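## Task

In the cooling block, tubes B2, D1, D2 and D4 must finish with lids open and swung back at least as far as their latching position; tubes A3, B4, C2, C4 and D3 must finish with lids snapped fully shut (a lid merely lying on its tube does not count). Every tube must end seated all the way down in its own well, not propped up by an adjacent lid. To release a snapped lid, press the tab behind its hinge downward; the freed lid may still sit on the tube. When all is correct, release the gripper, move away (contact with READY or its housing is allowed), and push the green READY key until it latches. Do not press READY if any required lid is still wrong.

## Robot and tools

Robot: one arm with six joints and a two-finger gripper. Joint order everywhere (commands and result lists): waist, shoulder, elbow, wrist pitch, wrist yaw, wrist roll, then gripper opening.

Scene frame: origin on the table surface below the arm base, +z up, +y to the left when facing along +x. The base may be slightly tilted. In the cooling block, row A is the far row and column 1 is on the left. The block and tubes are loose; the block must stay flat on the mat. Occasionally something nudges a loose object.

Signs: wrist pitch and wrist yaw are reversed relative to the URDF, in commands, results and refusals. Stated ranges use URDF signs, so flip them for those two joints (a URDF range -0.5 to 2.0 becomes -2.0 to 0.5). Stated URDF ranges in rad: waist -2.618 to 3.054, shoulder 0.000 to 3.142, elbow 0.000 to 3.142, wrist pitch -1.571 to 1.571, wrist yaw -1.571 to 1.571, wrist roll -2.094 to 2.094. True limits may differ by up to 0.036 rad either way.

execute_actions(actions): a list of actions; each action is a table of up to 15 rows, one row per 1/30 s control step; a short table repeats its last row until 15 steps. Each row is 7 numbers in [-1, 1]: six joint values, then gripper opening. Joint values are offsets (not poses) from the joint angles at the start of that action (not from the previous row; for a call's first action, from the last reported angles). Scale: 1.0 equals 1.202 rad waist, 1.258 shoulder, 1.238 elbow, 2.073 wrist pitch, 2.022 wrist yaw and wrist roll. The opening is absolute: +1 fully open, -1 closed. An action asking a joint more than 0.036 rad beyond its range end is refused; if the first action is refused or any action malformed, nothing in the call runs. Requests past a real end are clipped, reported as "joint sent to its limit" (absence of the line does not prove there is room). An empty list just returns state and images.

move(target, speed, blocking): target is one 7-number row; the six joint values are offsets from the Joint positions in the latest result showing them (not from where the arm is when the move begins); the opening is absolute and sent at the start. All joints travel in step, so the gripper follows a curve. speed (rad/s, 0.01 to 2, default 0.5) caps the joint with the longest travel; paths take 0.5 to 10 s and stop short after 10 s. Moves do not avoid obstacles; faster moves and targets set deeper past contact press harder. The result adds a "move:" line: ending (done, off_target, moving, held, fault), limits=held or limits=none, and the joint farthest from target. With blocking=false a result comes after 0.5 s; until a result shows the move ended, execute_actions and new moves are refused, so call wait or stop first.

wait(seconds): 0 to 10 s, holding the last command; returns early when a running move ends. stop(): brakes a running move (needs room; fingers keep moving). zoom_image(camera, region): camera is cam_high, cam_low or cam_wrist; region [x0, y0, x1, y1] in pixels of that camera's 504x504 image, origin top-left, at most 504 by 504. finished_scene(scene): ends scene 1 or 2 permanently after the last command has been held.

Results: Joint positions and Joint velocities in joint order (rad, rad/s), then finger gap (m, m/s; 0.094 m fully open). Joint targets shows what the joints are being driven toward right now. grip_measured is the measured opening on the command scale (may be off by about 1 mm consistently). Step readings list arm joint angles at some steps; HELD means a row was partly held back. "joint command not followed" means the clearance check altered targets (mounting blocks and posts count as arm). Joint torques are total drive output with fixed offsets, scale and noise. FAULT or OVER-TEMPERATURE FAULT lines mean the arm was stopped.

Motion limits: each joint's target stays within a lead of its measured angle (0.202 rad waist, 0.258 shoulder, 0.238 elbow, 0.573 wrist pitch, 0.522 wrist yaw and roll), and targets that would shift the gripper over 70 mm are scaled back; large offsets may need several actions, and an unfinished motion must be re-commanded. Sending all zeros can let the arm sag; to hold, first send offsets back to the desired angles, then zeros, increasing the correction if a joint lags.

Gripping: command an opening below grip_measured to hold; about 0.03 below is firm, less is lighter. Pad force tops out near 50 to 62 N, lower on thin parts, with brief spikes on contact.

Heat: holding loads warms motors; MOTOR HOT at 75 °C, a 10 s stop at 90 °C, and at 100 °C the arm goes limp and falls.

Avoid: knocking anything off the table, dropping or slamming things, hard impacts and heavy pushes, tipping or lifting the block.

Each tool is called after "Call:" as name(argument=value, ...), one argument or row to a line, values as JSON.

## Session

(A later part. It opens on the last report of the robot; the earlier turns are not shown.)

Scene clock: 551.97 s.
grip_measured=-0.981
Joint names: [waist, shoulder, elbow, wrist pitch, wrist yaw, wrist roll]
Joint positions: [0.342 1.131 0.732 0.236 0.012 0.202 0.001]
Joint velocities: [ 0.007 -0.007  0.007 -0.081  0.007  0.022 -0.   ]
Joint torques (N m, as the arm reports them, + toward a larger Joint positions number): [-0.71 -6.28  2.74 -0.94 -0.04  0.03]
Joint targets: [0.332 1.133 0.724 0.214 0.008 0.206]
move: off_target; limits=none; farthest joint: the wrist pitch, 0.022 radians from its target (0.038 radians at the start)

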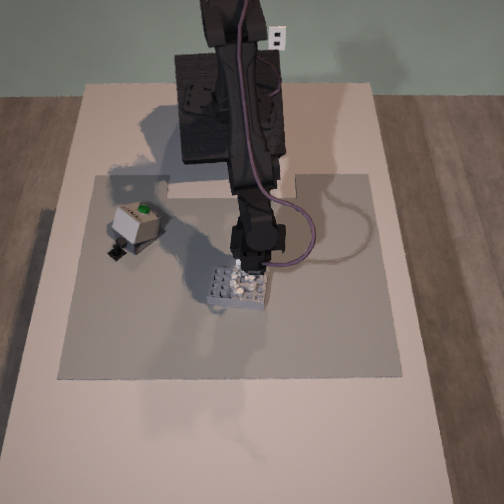

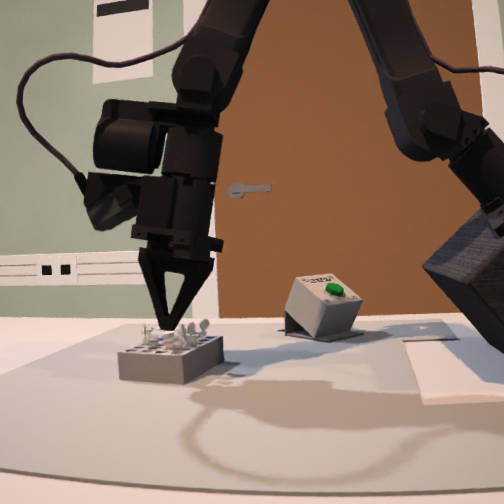

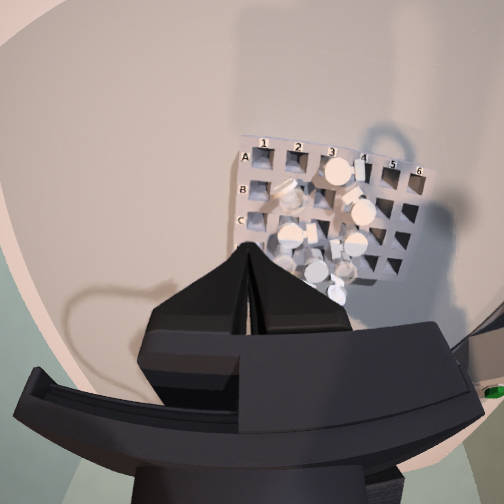

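Now pull back with wrist pitch.

Call:
move(
  target=[0.0, 0.0016, -0.0065, 0.021, -0.002, 0.002, -1],
  speed=0.03,
)

Call:
zoom_image(
  camera="cam_low",
  region=[120, 290, 230, 360],
)

Scene clock: 556.43 s.
grip_measured=-0.981
Joint names: [waist, shoulder, elbow, wrist pitch, wrist yaw, wrist roll]
Joint positions: [0.342 1.131 0.732 0.261 0.012 0.202 0.001]
Joint velocities: [-0.002  0.007 -0.002  0.007 -0.022 -0.081  0.001]
Joint torques (N m, as the arm reports them, + toward a larger Joint positions number): [ 0.24 -6.32  2.7  -0.53 -0.04  0.04]
Joint targets: [0.342 1.133 0.724 0.280 0.008 0.206]
move: done; limits=none; farthest joint: the wrist pitch, 0.019 radians from its target (0.044 radians at the start)

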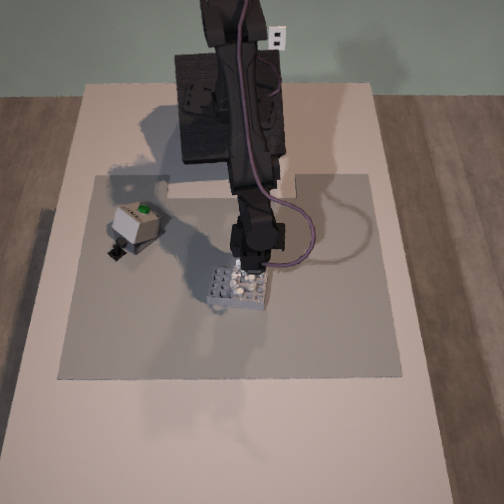

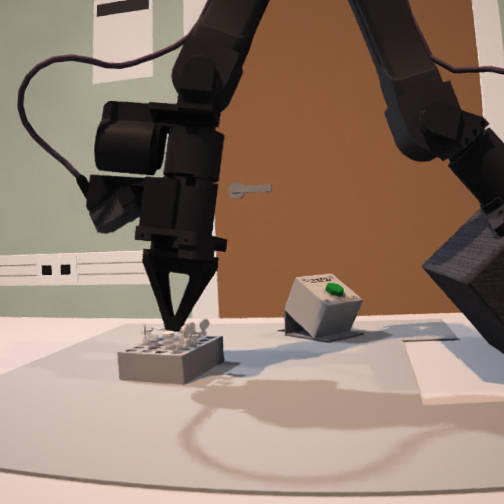

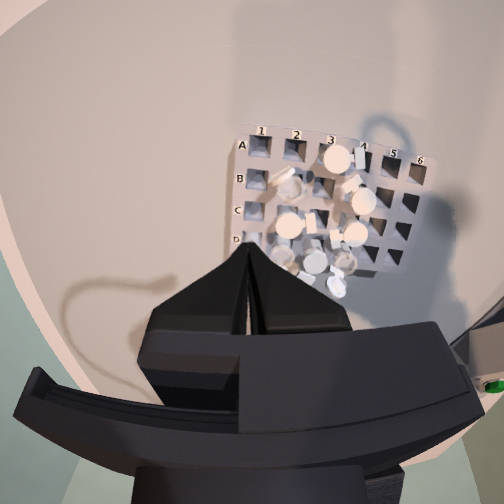

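Region (120, 290, 230, 360) of cam_low's 504x504 image, scaled by 4.582, with more detail than that image has; it fills the top 321 rows of this view, and the rest is white.

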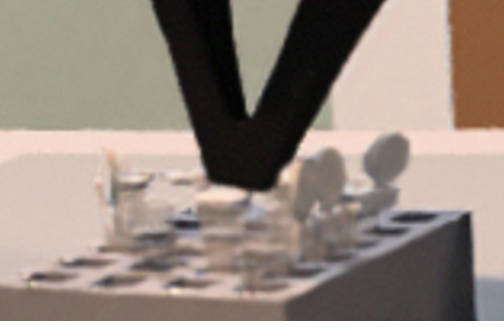

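Call:
move(
  target=[0.0, 0.0016, -0.0065, 0.024, -0.002, 0.002, -1],
  speed=0.03,
)

Call:
zoom_image(
  camera="cam_low",
  region=[140, 300, 220, 355],
)

Scene clock: 561.00 s.
grip_measured=-0.981
Joint names: [waist, shoulder, elbow, wrist pitch, wrist yaw, wrist roll]
Joint positions: [0.342 1.131 0.732 0.276 0.012 0.202 0.001]
Joint velocities: [-0.002 -0.002 -0.012 -0.095  0.037 -0.051 -0.001]
Joint torques (N m, as the arm reports them, + toward a larger Joint positions number): [ 0.24 -6.33  2.6  -0.36 -0.03  0.04]
Joint targets: [0.342 1.133 0.724 0.310 0.008 0.206]
move: off_target; limits=none; farthest joint: the wrist pitch, 0.035 radians from its target (0.050 radians at the start)

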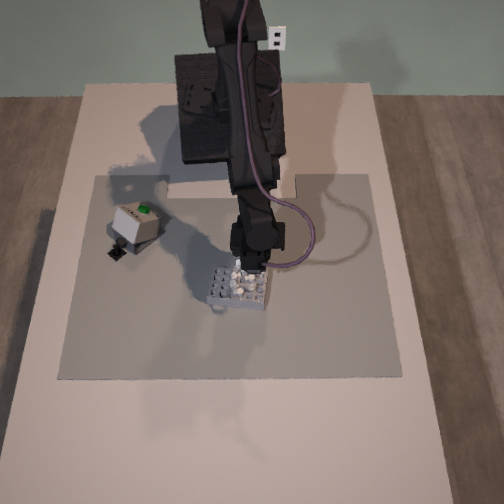

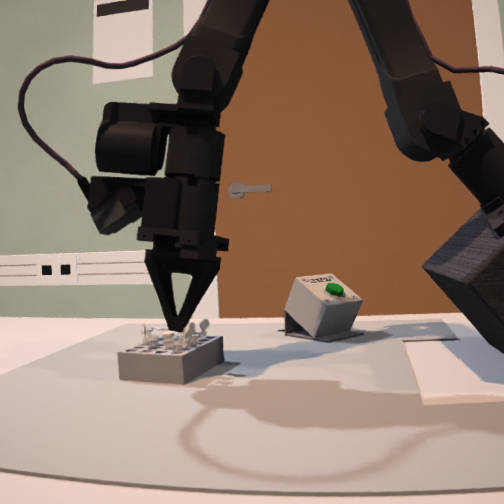

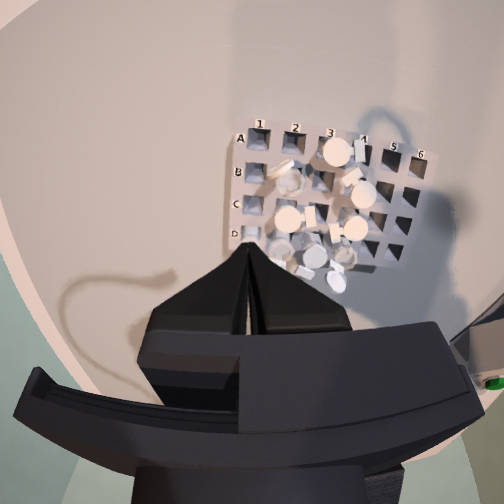

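Region (140, 300, 220, 355) of cam_low's 504x504 image, scaled by 6.300, with more detail than that image has; it fills the top 346 rows of this view, and the rest is white.

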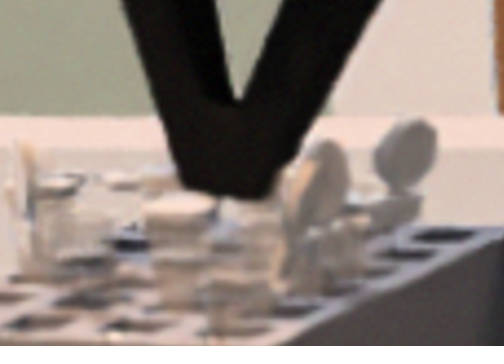

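Call:
move(
  target=[0.0, 0.0016, -0.0065, -0.02, -0.002, 0.002, -1],
  speed=0.05,
)

Call:
move(
  target=[-0.047, 0.0016, -0.0065, -0.0105, -0.002, 0.11, -1],
  speed=0.1,
)

Call:
zoom_image(
  camera="cam_low",
  region=[140, 300, 220, 355],
)

Call:
zoom_image(
  camera="cam_wrist",
  region=[140, 130, 380, 310],
)

Scene clock: 570.67 s.
grip_measured=-0.981
Joint names: [waist, shoulder, elbow, wrist pitch, wrist yaw, wrist roll]
Joint positions: [0.342 1.131 0.732 0.256 0.012 0.202 0.001]
Joint velocities: [-0.007  0.007  0.007 -0.037 -0.066  0.037 -0.001]
Joint torques (N m, as the arm reports them, + toward a larger Joint positions number): [ 0.25 -6.35  2.68 -0.93 -0.04  0.04]
Joint targets: [0.342 1.133 0.724 0.234 0.008 0.206]
move: off_target; limits=none; farthest joint: the wrist pitch, 0.021 radians from its target (0.041 radians at the start)

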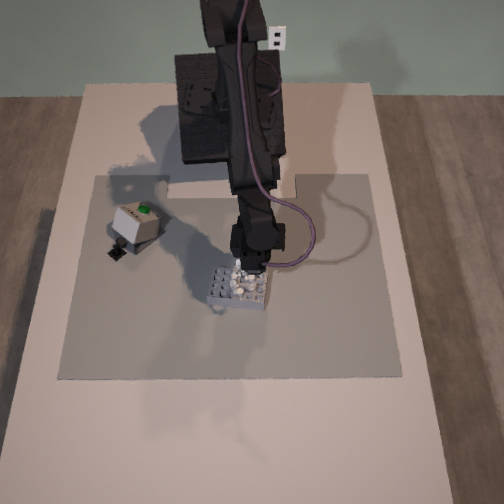

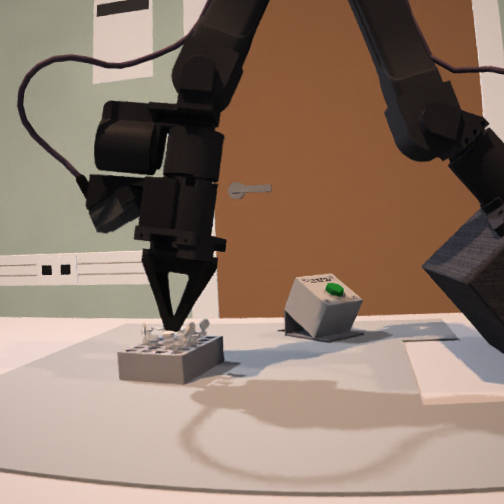

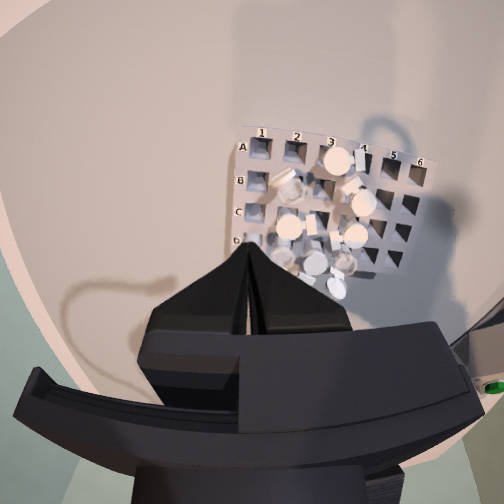

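Scene clock: 573.40 s.
grip_measured=-0.981
Joint names: [waist, shoulder, elbow, wrist pitch, wrist yaw, wrist roll]
Joint positions: [0.297 1.131 0.732 0.255 0.012 0.419 0.001]
Joint velocities: [ 0.002 -0.017 -0.012  0.051 -0.007  0.037  0.001]
Joint torques (N m, as the arm reports them, + toward a larger Joint positions number): [-0.91 -6.35  2.7  -0.9  -0.05  0.  ]
Joint targets: [0.286 1.133 0.724 0.234 0.008 0.424]
move: off_target; limits=none; farthest joint: the wrist pitch, 0.021 radians from its target (0.021 radians at the start)

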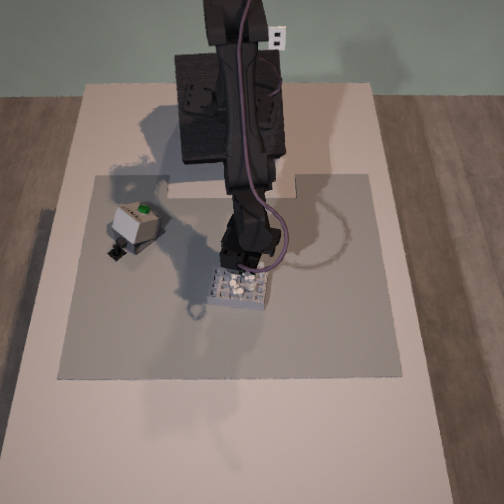

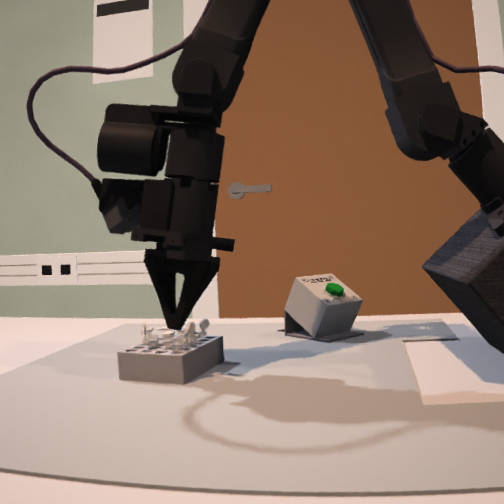

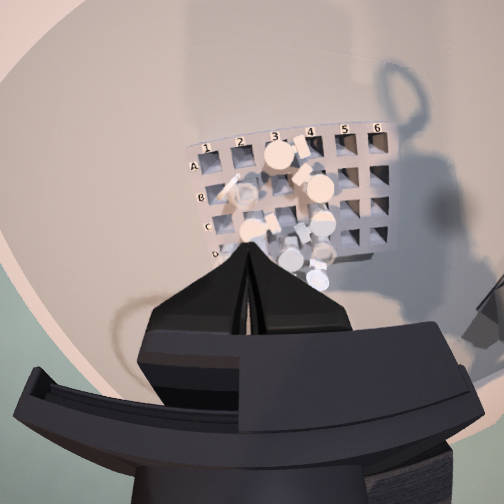

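Region (140, 300, 220, 355) of cam_low's 504x504 image, scaled by 6.300, with more detail than that image has; it fills the top 346 rows of this view, and the rest is white.

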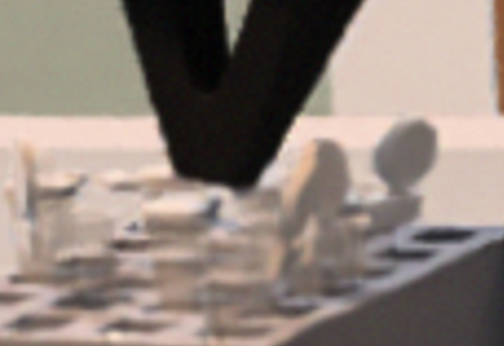

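Region (140, 130, 380, 310) of cam_wrist's 504x504 image, scaled by 2.100, with more detail than that image has; it fills the top 378 rows of this view, and the rest is white.

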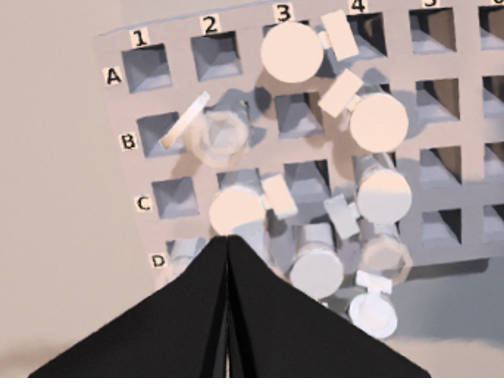

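Call:
move(
  target=[0.0, 0.0016, -0.0065, 0.026, -0.002, 0.0025, -1],
  speed=0.03,
)

Call:
zoom_image(
  camera="cam_low",
  region=[140, 300, 220, 355],
)

Call:
zoom_image(
  camera="cam_wrist",
  region=[140, 130, 380, 310],
)

Scene clock: 579.50 s.
grip_measured=-0.981
Joint names: [waist, shoulder, elbow, wrist pitch, wrist yaw, wrist roll]
Joint positions: [0.297 1.131 0.732 0.276 0.012 0.42  0.001]
Joint velocities: [-0.007 -0.012  0.002  0.007  0.022  0.051  0.   ]
Joint torques (N m, as the arm reports them, + toward a larger Joint positions number): [ 0.13 -6.31  2.67 -0.37 -0.05  0.04]
Joint targets: [0.297 1.133 0.724 0.309 0.008 0.424]
move: off_target; limits=none; farthest joint: the wrist pitch, 0.033 radians from its target (0.054 radians at the start)

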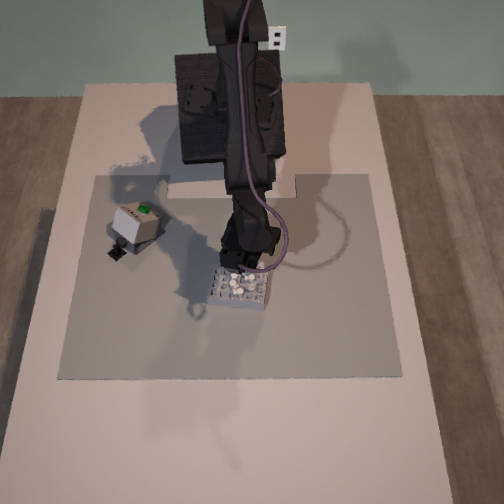

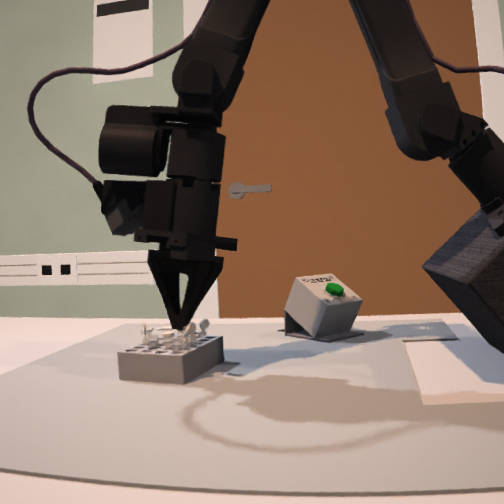

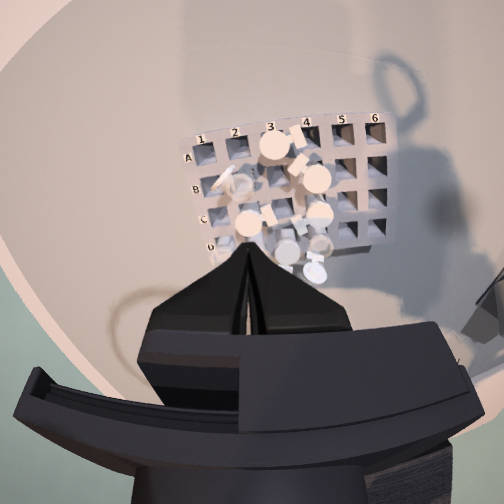

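Region (140, 300, 220, 355) of cam_low's 504x504 image, scaled by 6.300, with more detail than that image has; it fills the top 346 rows of this view, and the rest is white.

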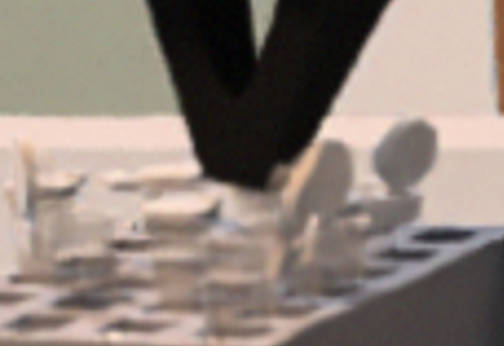

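Region (140, 130, 380, 310) of cam_wrist's 504x504 image, scaled by 2.100, with more detail than that image has; it fills the top 378 rows of this view, and the rest is white.

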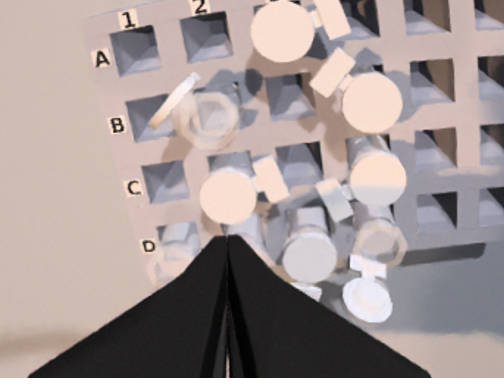

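Call:
move(
  target=[0.0, 0.0016, -0.0065, 0.027, -0.002, 0.002, -1],
  speed=0.03,
)

Call:
zoom_image(
  camera="cam_low",
  region=[140, 300, 220, 355],
)

Scene clock: 589.30 s.
grip_measured=-0.981
Joint names: [waist, shoulder, elbow, wrist pitch, wrist yaw, wrist roll]
Joint positions: [0.297 1.131 0.732 0.29  0.012 0.42  0.001]
Joint velocities: [-0.012 -0.012 -0.042 -0.066  0.022  0.007 -0.001]
Joint torques (N m, as the arm reports them, + toward a larger Joint positions number): [ 0.12 -6.28  2.68 -0.28 -0.05  0.03]
Joint targets: [0.297 1.133 0.724 0.332 0.008 0.424]
move: off_target; limits=none; farthest joint: the wrist pitch, 0.042 radians from its target (0.056 radians at the start)

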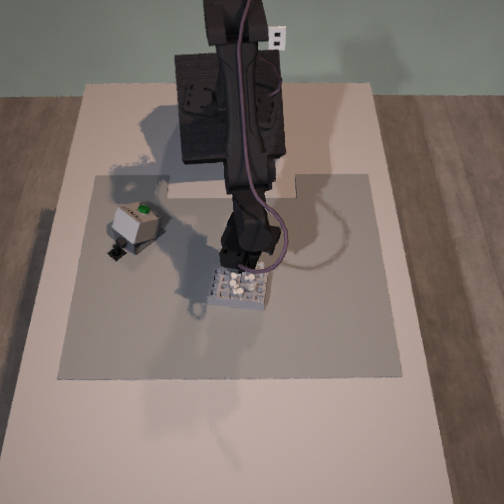

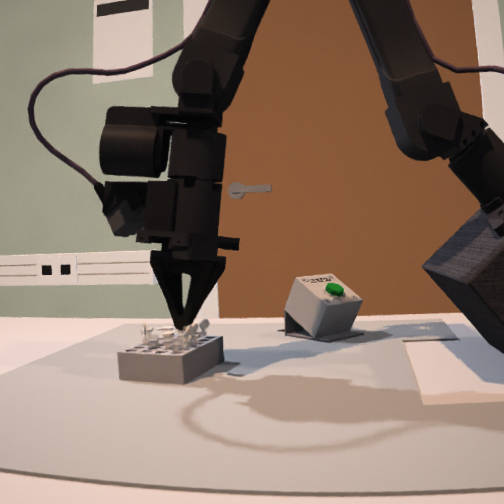

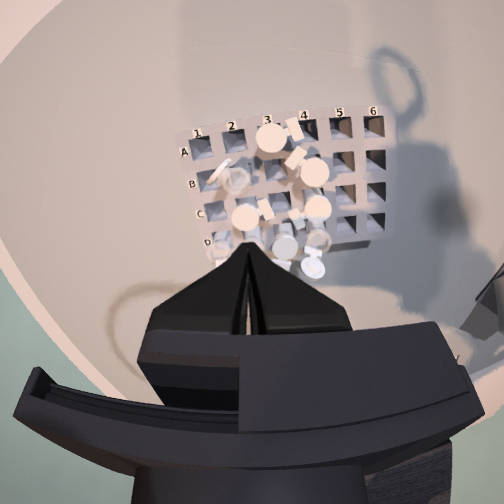

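Region (140, 300, 220, 355) of cam_low's 504x504 image, scaled by 6.300, with more detail than that image has; it fills the top 346 rows of this view, and the rest is white.

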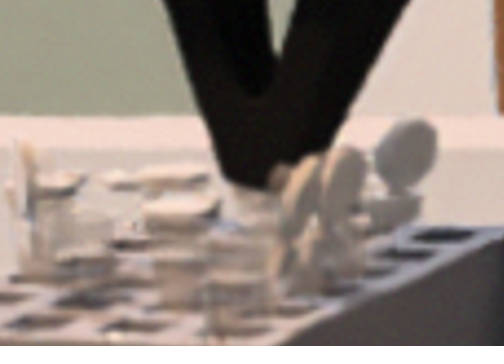

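Call:
move(
  target=[0.0, -0.06, -0.0065, -0.003, -0.002, 0.002, -1],
  speed=0.08,
)

Scene clock: 599.27 s.
grip_measured=-0.981
Joint names: [waist, shoulder, elbow, wrist pitch, wrist yaw, wrist roll]
Joint positions: [0.297 1.081 0.732 0.289 0.012 0.42  0.001]
Joint velocities: [ 0.002 -0.012  0.012  0.007  0.081 -0.066 -0.   ]
Joint torques (N m, as the arm reports them, + toward a larger Joint positions number): [ 0.11 -8.55  2.86 -0.77 -0.05  0.04]
Joint targets: [0.297 1.055 0.724 0.284 0.008 0.424]
move: off_target; limits=none; farthest joint: the shoulder, 0.025 radians from its target (0.075 radians at the start)

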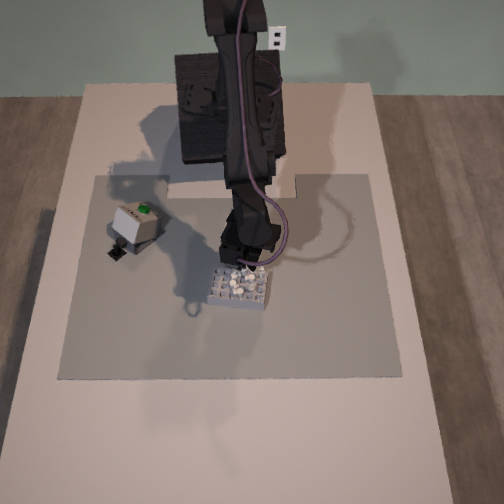

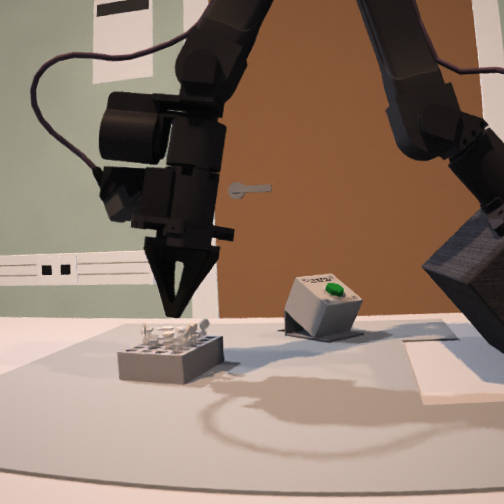

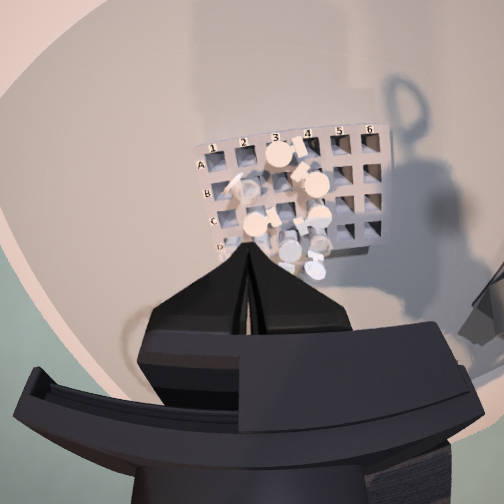

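Call:
move(
  target=[-0.03, 0.0, 0.125, 0.075, -0.002, -0.418, -1],
  speed=0.35,
)

Scene clock: 607.93 s.
grip_measured=-0.981
Joint names: [waist, shoulder, elbow, wrist pitch, wrist yaw, wrist roll]
Joint positions: [ 0.271  1.081  0.859  0.438  0.011 -0.42   0.001]
Joint velocities: [-0.007  0.012 -0.037 -0.007 -0.022  0.022 -0.001]
Joint torques (N m, as the arm reports them, + toward a larger Joint positions number): [-0.97 -6.73  5.91 -0.64 -0.07 -0.08]
Joint targets: [0.260 1.081 0.887 0.444 0.007 -0.425]
move: off_target; limits=none; farthest joint: the elbow, 0.028 radians from its target (0.154 radians at the start)

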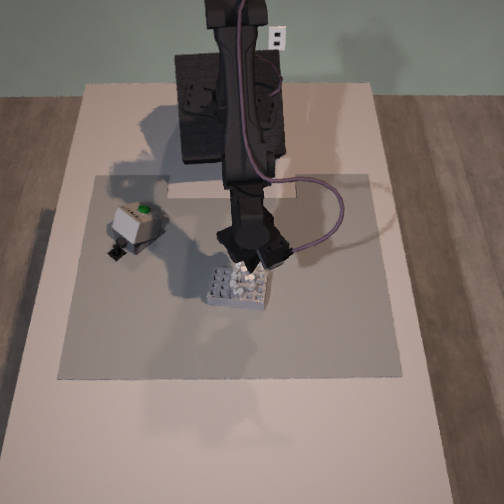

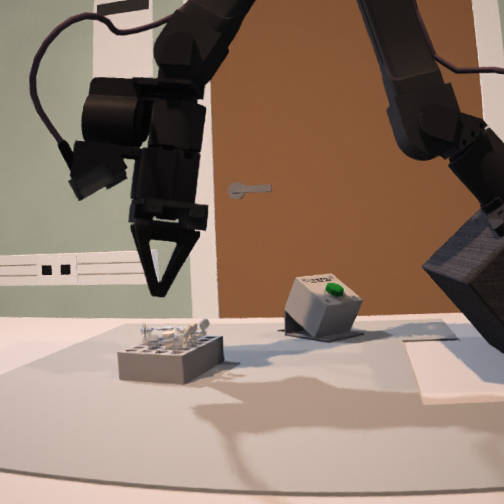

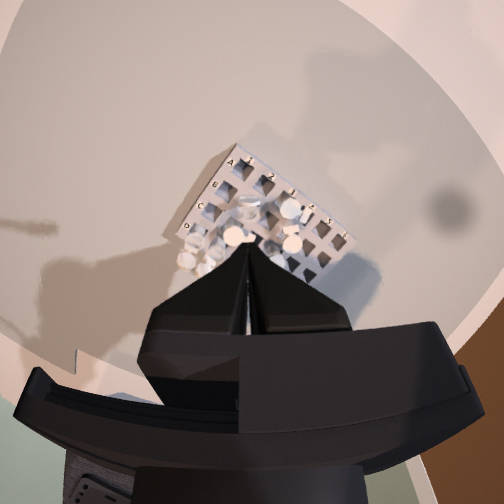

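Call:
move(
  target=[-0.009, 0.073, 0.013, -0.04, -0.002, -0.0025, -1],
  speed=0.08,
)

Call:
zoom_image(
  camera="cam_low",
  region=[110, 290, 220, 360],
)

Call:
zoom_image(
  camera="cam_wrist",
  region=[150, 140, 350, 290],
)

Scene clock: 614.87 s.
grip_measured=-0.981
Joint names: [waist, shoulder, elbow, wrist pitch, wrist yaw, wrist roll]
Joint positions: [ 0.271  1.172  0.859  0.376  0.01  -0.42   0.001]
Joint velocities: [ 0.007  0.002 -0.012 -0.022 -0.037 -0.022  0.001]
Joint torques (N m, as the arm reports them, + toward a larger Joint positions number): [-0.98 -7.04  4.72 -0.83 -0.06 -0.06]
Joint targets: [0.260 1.173 0.875 0.356 0.007 -0.425]
move: off_target; limits=none; farthest joint: the wrist pitch, 0.021 radians from its target (0.083 radians at the start)

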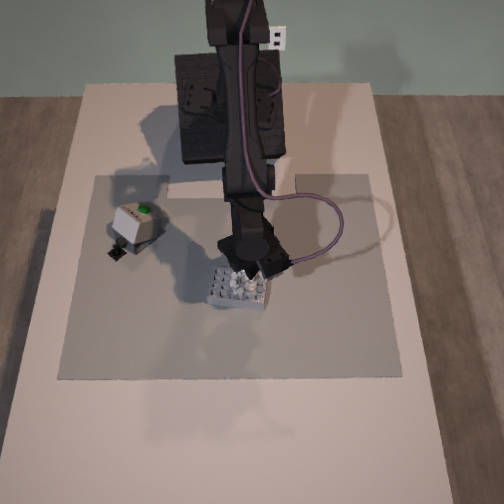

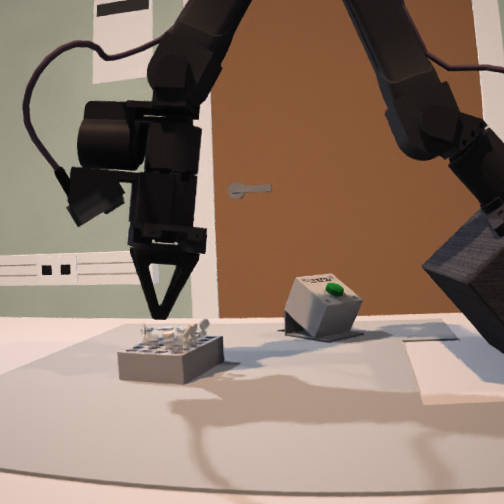

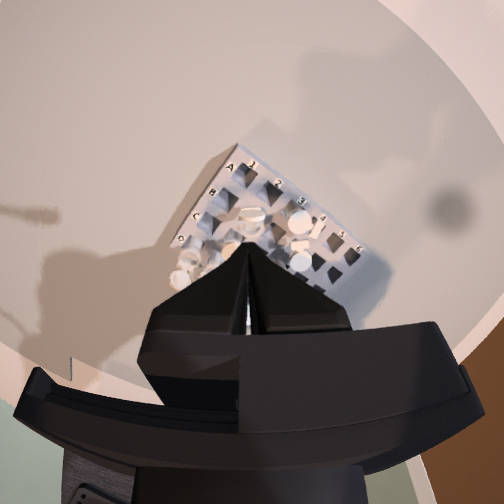

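Region (110, 290, 220, 360) of cam_low's 504x504 image, scaled by 4.582, with more detail than that image has; it fills the top 321 rows of this view, and the rest is white.

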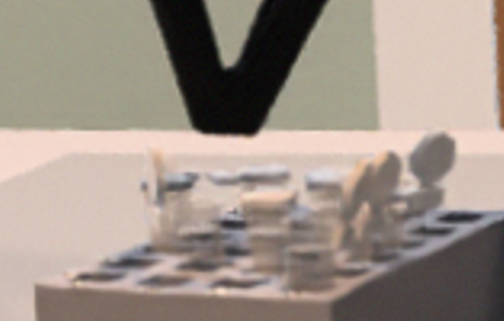

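Region (150, 140, 350, 290) of cam_wrist's 504x504 image, scaled by 2.520, with more detail than that image has; it fills the top 378 rows of this view, and the rest is white.

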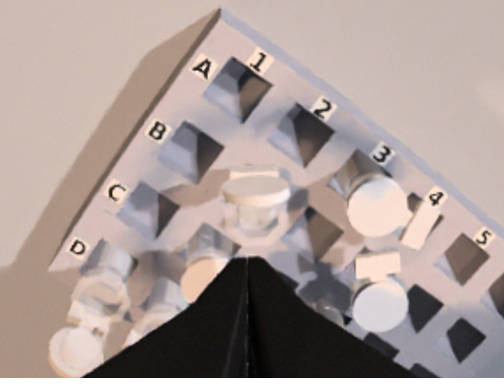

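Call:
move(
  target=[-0.009, 0.024, 0.013, -0.0212, -0.0015, -0.0025, -1],
  speed=0.04,
)

Call:
zoom_image(
  camera="cam_low",
  region=[110, 290, 220, 360],
)

Call:
zoom_image(
  camera="cam_wrist",
  region=[150, 140, 350, 290],
)

Scene clock: 622.00 s.
grip_measured=-0.981
Joint names: [waist, shoulder, elbow, wrist pitch, wrist yaw, wrist roll]
Joint positions: [ 0.271  1.2    0.859  0.353  0.01  -0.42   0.001]
Joint velocities: [ 0.017 -0.012  0.007 -0.022 -0.037  0.066 -0.   ]
Joint torques (N m, as the arm reports them, + toward a larger Joint positions number): [-0.97 -7.09  4.6  -0.82 -0.05 -0.06]
Joint targets: [0.260 1.202 0.875 0.332 0.007 -0.425]
move: off_target; limits=none; farthest joint: the wrist pitch, 0.021 radians from its target (0.044 radians at the start)

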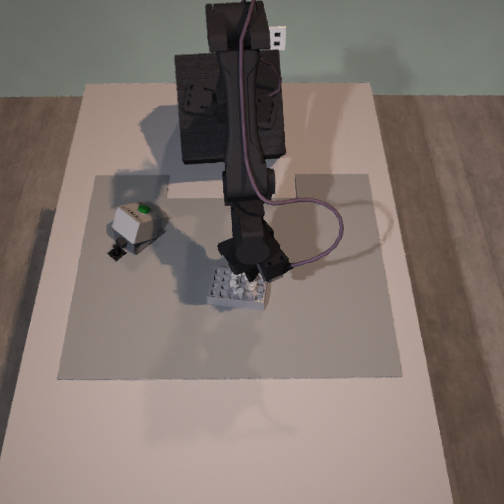

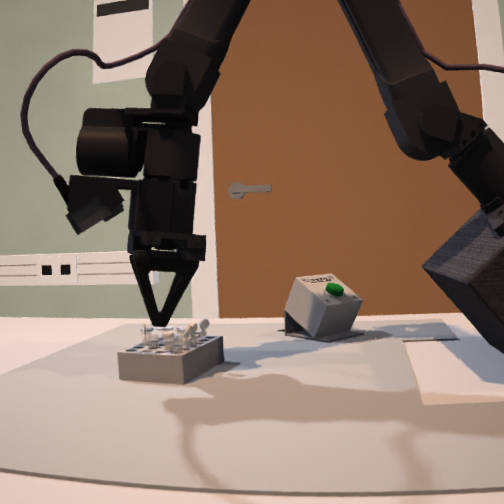

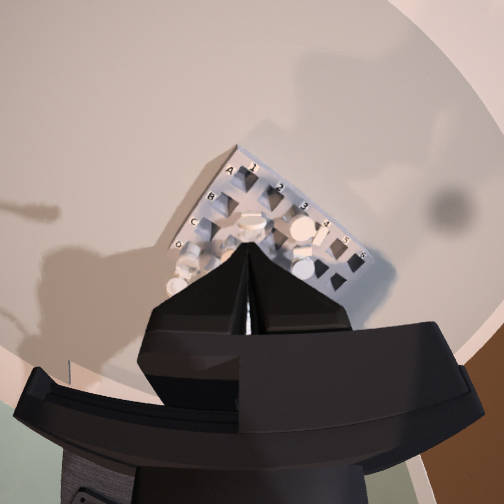

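Region (110, 290, 220, 360) of cam_low's 504x504 image, scaled by 4.582, with more detail than that image has; it fills the top 321 rows of this view, and the rest is white.

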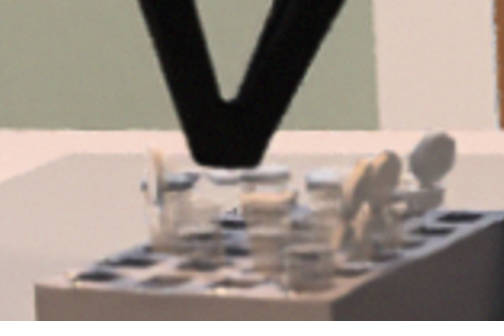

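Region (150, 140, 350, 290) of cam_wrist's 504x504 image, scaled by 2.520, with more detail than that image has; it fills the top 378 rows of this view, and the rest is white.

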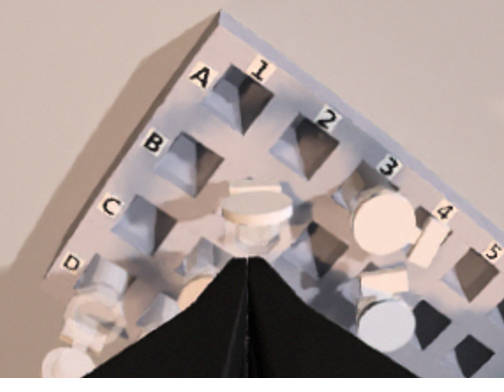

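Call:
move(
  target=[0.0125, 0.0087, 0.013, -0.028, -0.0015, -0.0025, -1],
  speed=0.03,
)

Call:
zoom_image(
  camera="cam_low",
  region=[110, 290, 220, 360],
)

Call:
zoom_image(
  camera="cam_wrist",
  region=[150, 140, 350, 290],
)

Scene clock: 628.07 s.
grip_measured=-0.981
Joint names: [waist, shoulder, elbow, wrist pitch, wrist yaw, wrist roll]
Joint positions: [ 0.274  1.209  0.859  0.327  0.005 -0.42   0.001]
Joint velocities: [-0.012 -0.002  0.002 -0.066  0.007 -0.022 -0.001]
Joint torques (N m, as the arm reports them, + toward a larger Joint positions number): [ 1.2  -7.16  4.63 -0.97 -0.03 -0.06]
Joint targets: [0.286 1.211 0.875 0.295 0.007 -0.425]
move: off_target; limits=none; farthest joint: the wrist pitch, 0.032 radians from its target (0.058 radians at the start)

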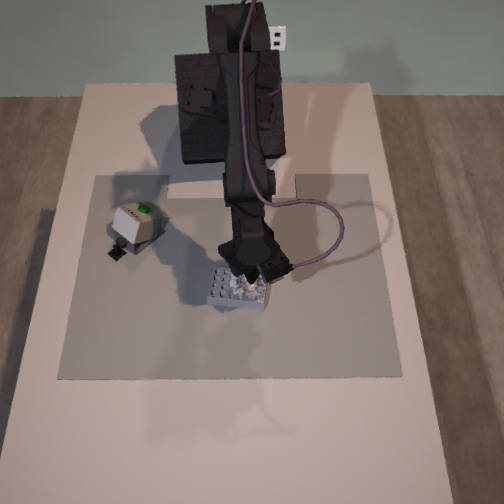

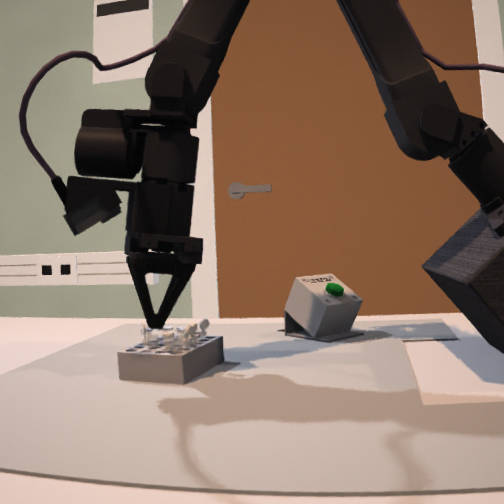

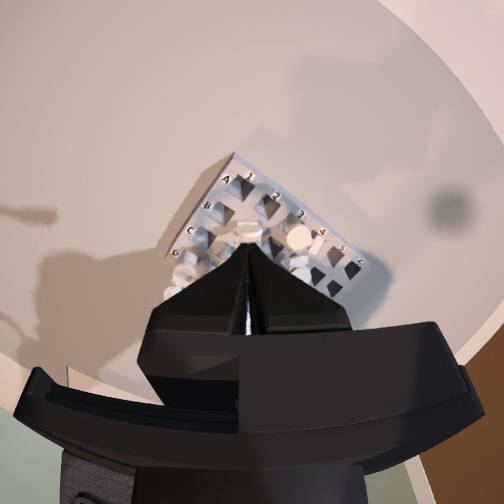

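Region (110, 290, 220, 360) of cam_low's 504x504 image, scaled by 4.582, with more detail than that image has; it fills the top 321 rows of this view, and the rest is white.

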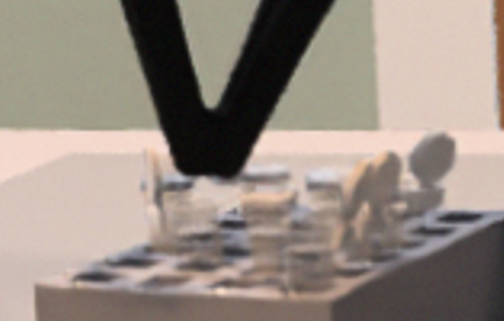

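Region (150, 140, 350, 290) of cam_wrist's 504x504 image, scaled by 2.520, with more detail than that image has; it fills the top 378 rows of this view, and the rest is white.

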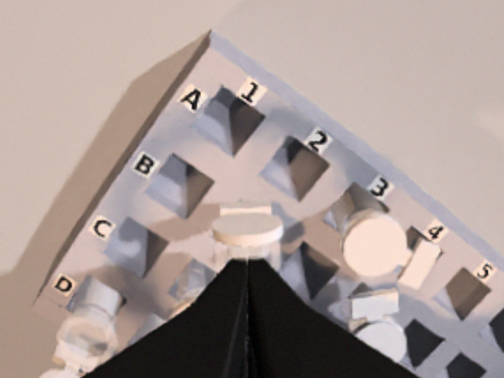

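In contact with plug, resisting. Push a little more.

Call:
move(
  target=[0.014, 0.0016, 0.013, -0.031, 0.007, -0.0025, -1],
  speed=0.03,
)

Call:
zoom_image(
  camera="cam_low",
  region=[110, 290, 220, 360],
)

Call:
zoom_image(
  camera="cam_wrist",
  region=[150, 140, 350, 290],
)

Scene clock: 633.23 s.
grip_measured=-0.981
Joint names: [waist, shoulder, elbow, wrist pitch, wrist yaw, wrist roll]
Joint positions: [ 0.278  1.209  0.859  0.314  0.004 -0.42   0.001]
Joint velocities: [-0.012  0.002  0.017 -0.007  0.022 -0.022  0.   ]
Joint torques (N m, as the arm reports them, + toward a larger Joint positions number): [ 1.36 -7.15  4.63 -1.16  0.1  -0.07]
Joint targets: [0.291 1.211 0.875 0.263 0.019 -0.425]
move: off_target; limits=none; farthest joint: the wrist pitch, 0.052 radians from its target (0.065 radians at the start)

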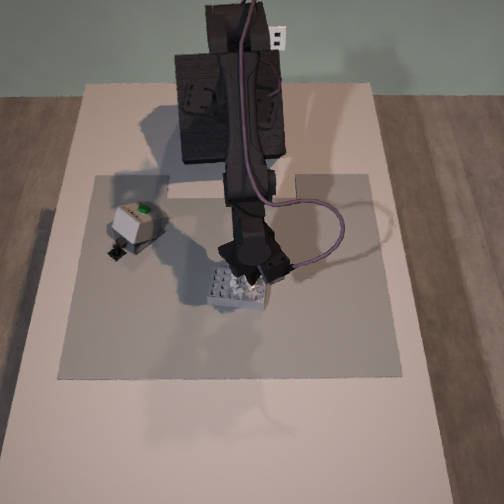

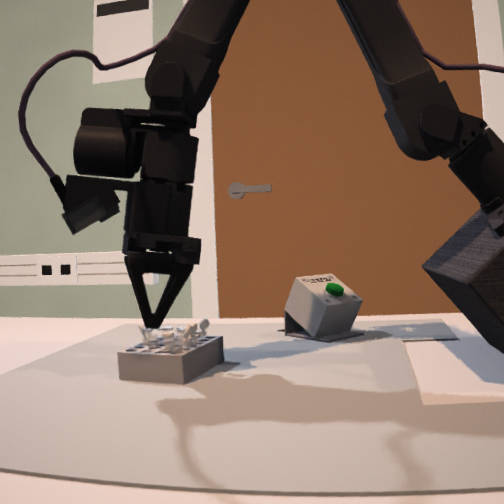

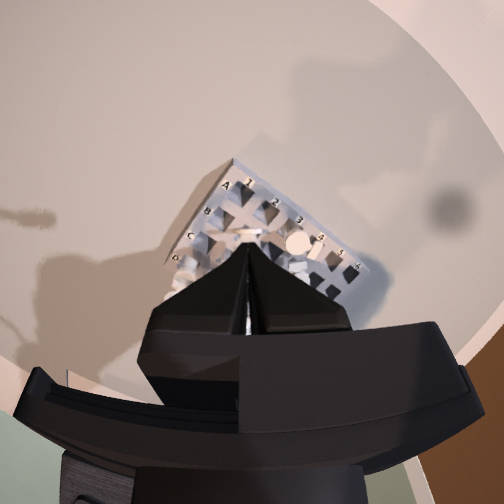

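Region (110, 290, 220, 360) of cam_low's 504x504 image, scaled by 4.582, with more detail than that image has; it fills the top 321 rows of this view, and the rest is white.

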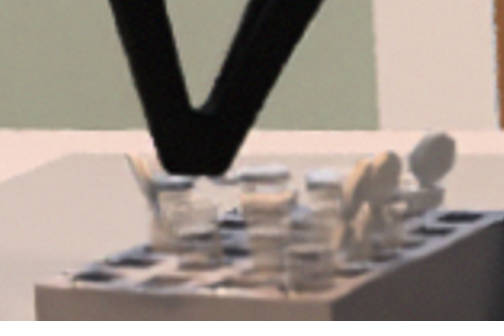

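Region (150, 140, 350, 290) of cam_wrist's 504x504 image, scaled by 2.520, with more detail than that image has; it fills the top 378 rows of this view, and the rest is white.

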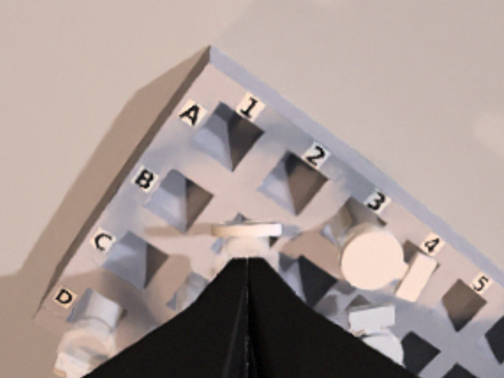

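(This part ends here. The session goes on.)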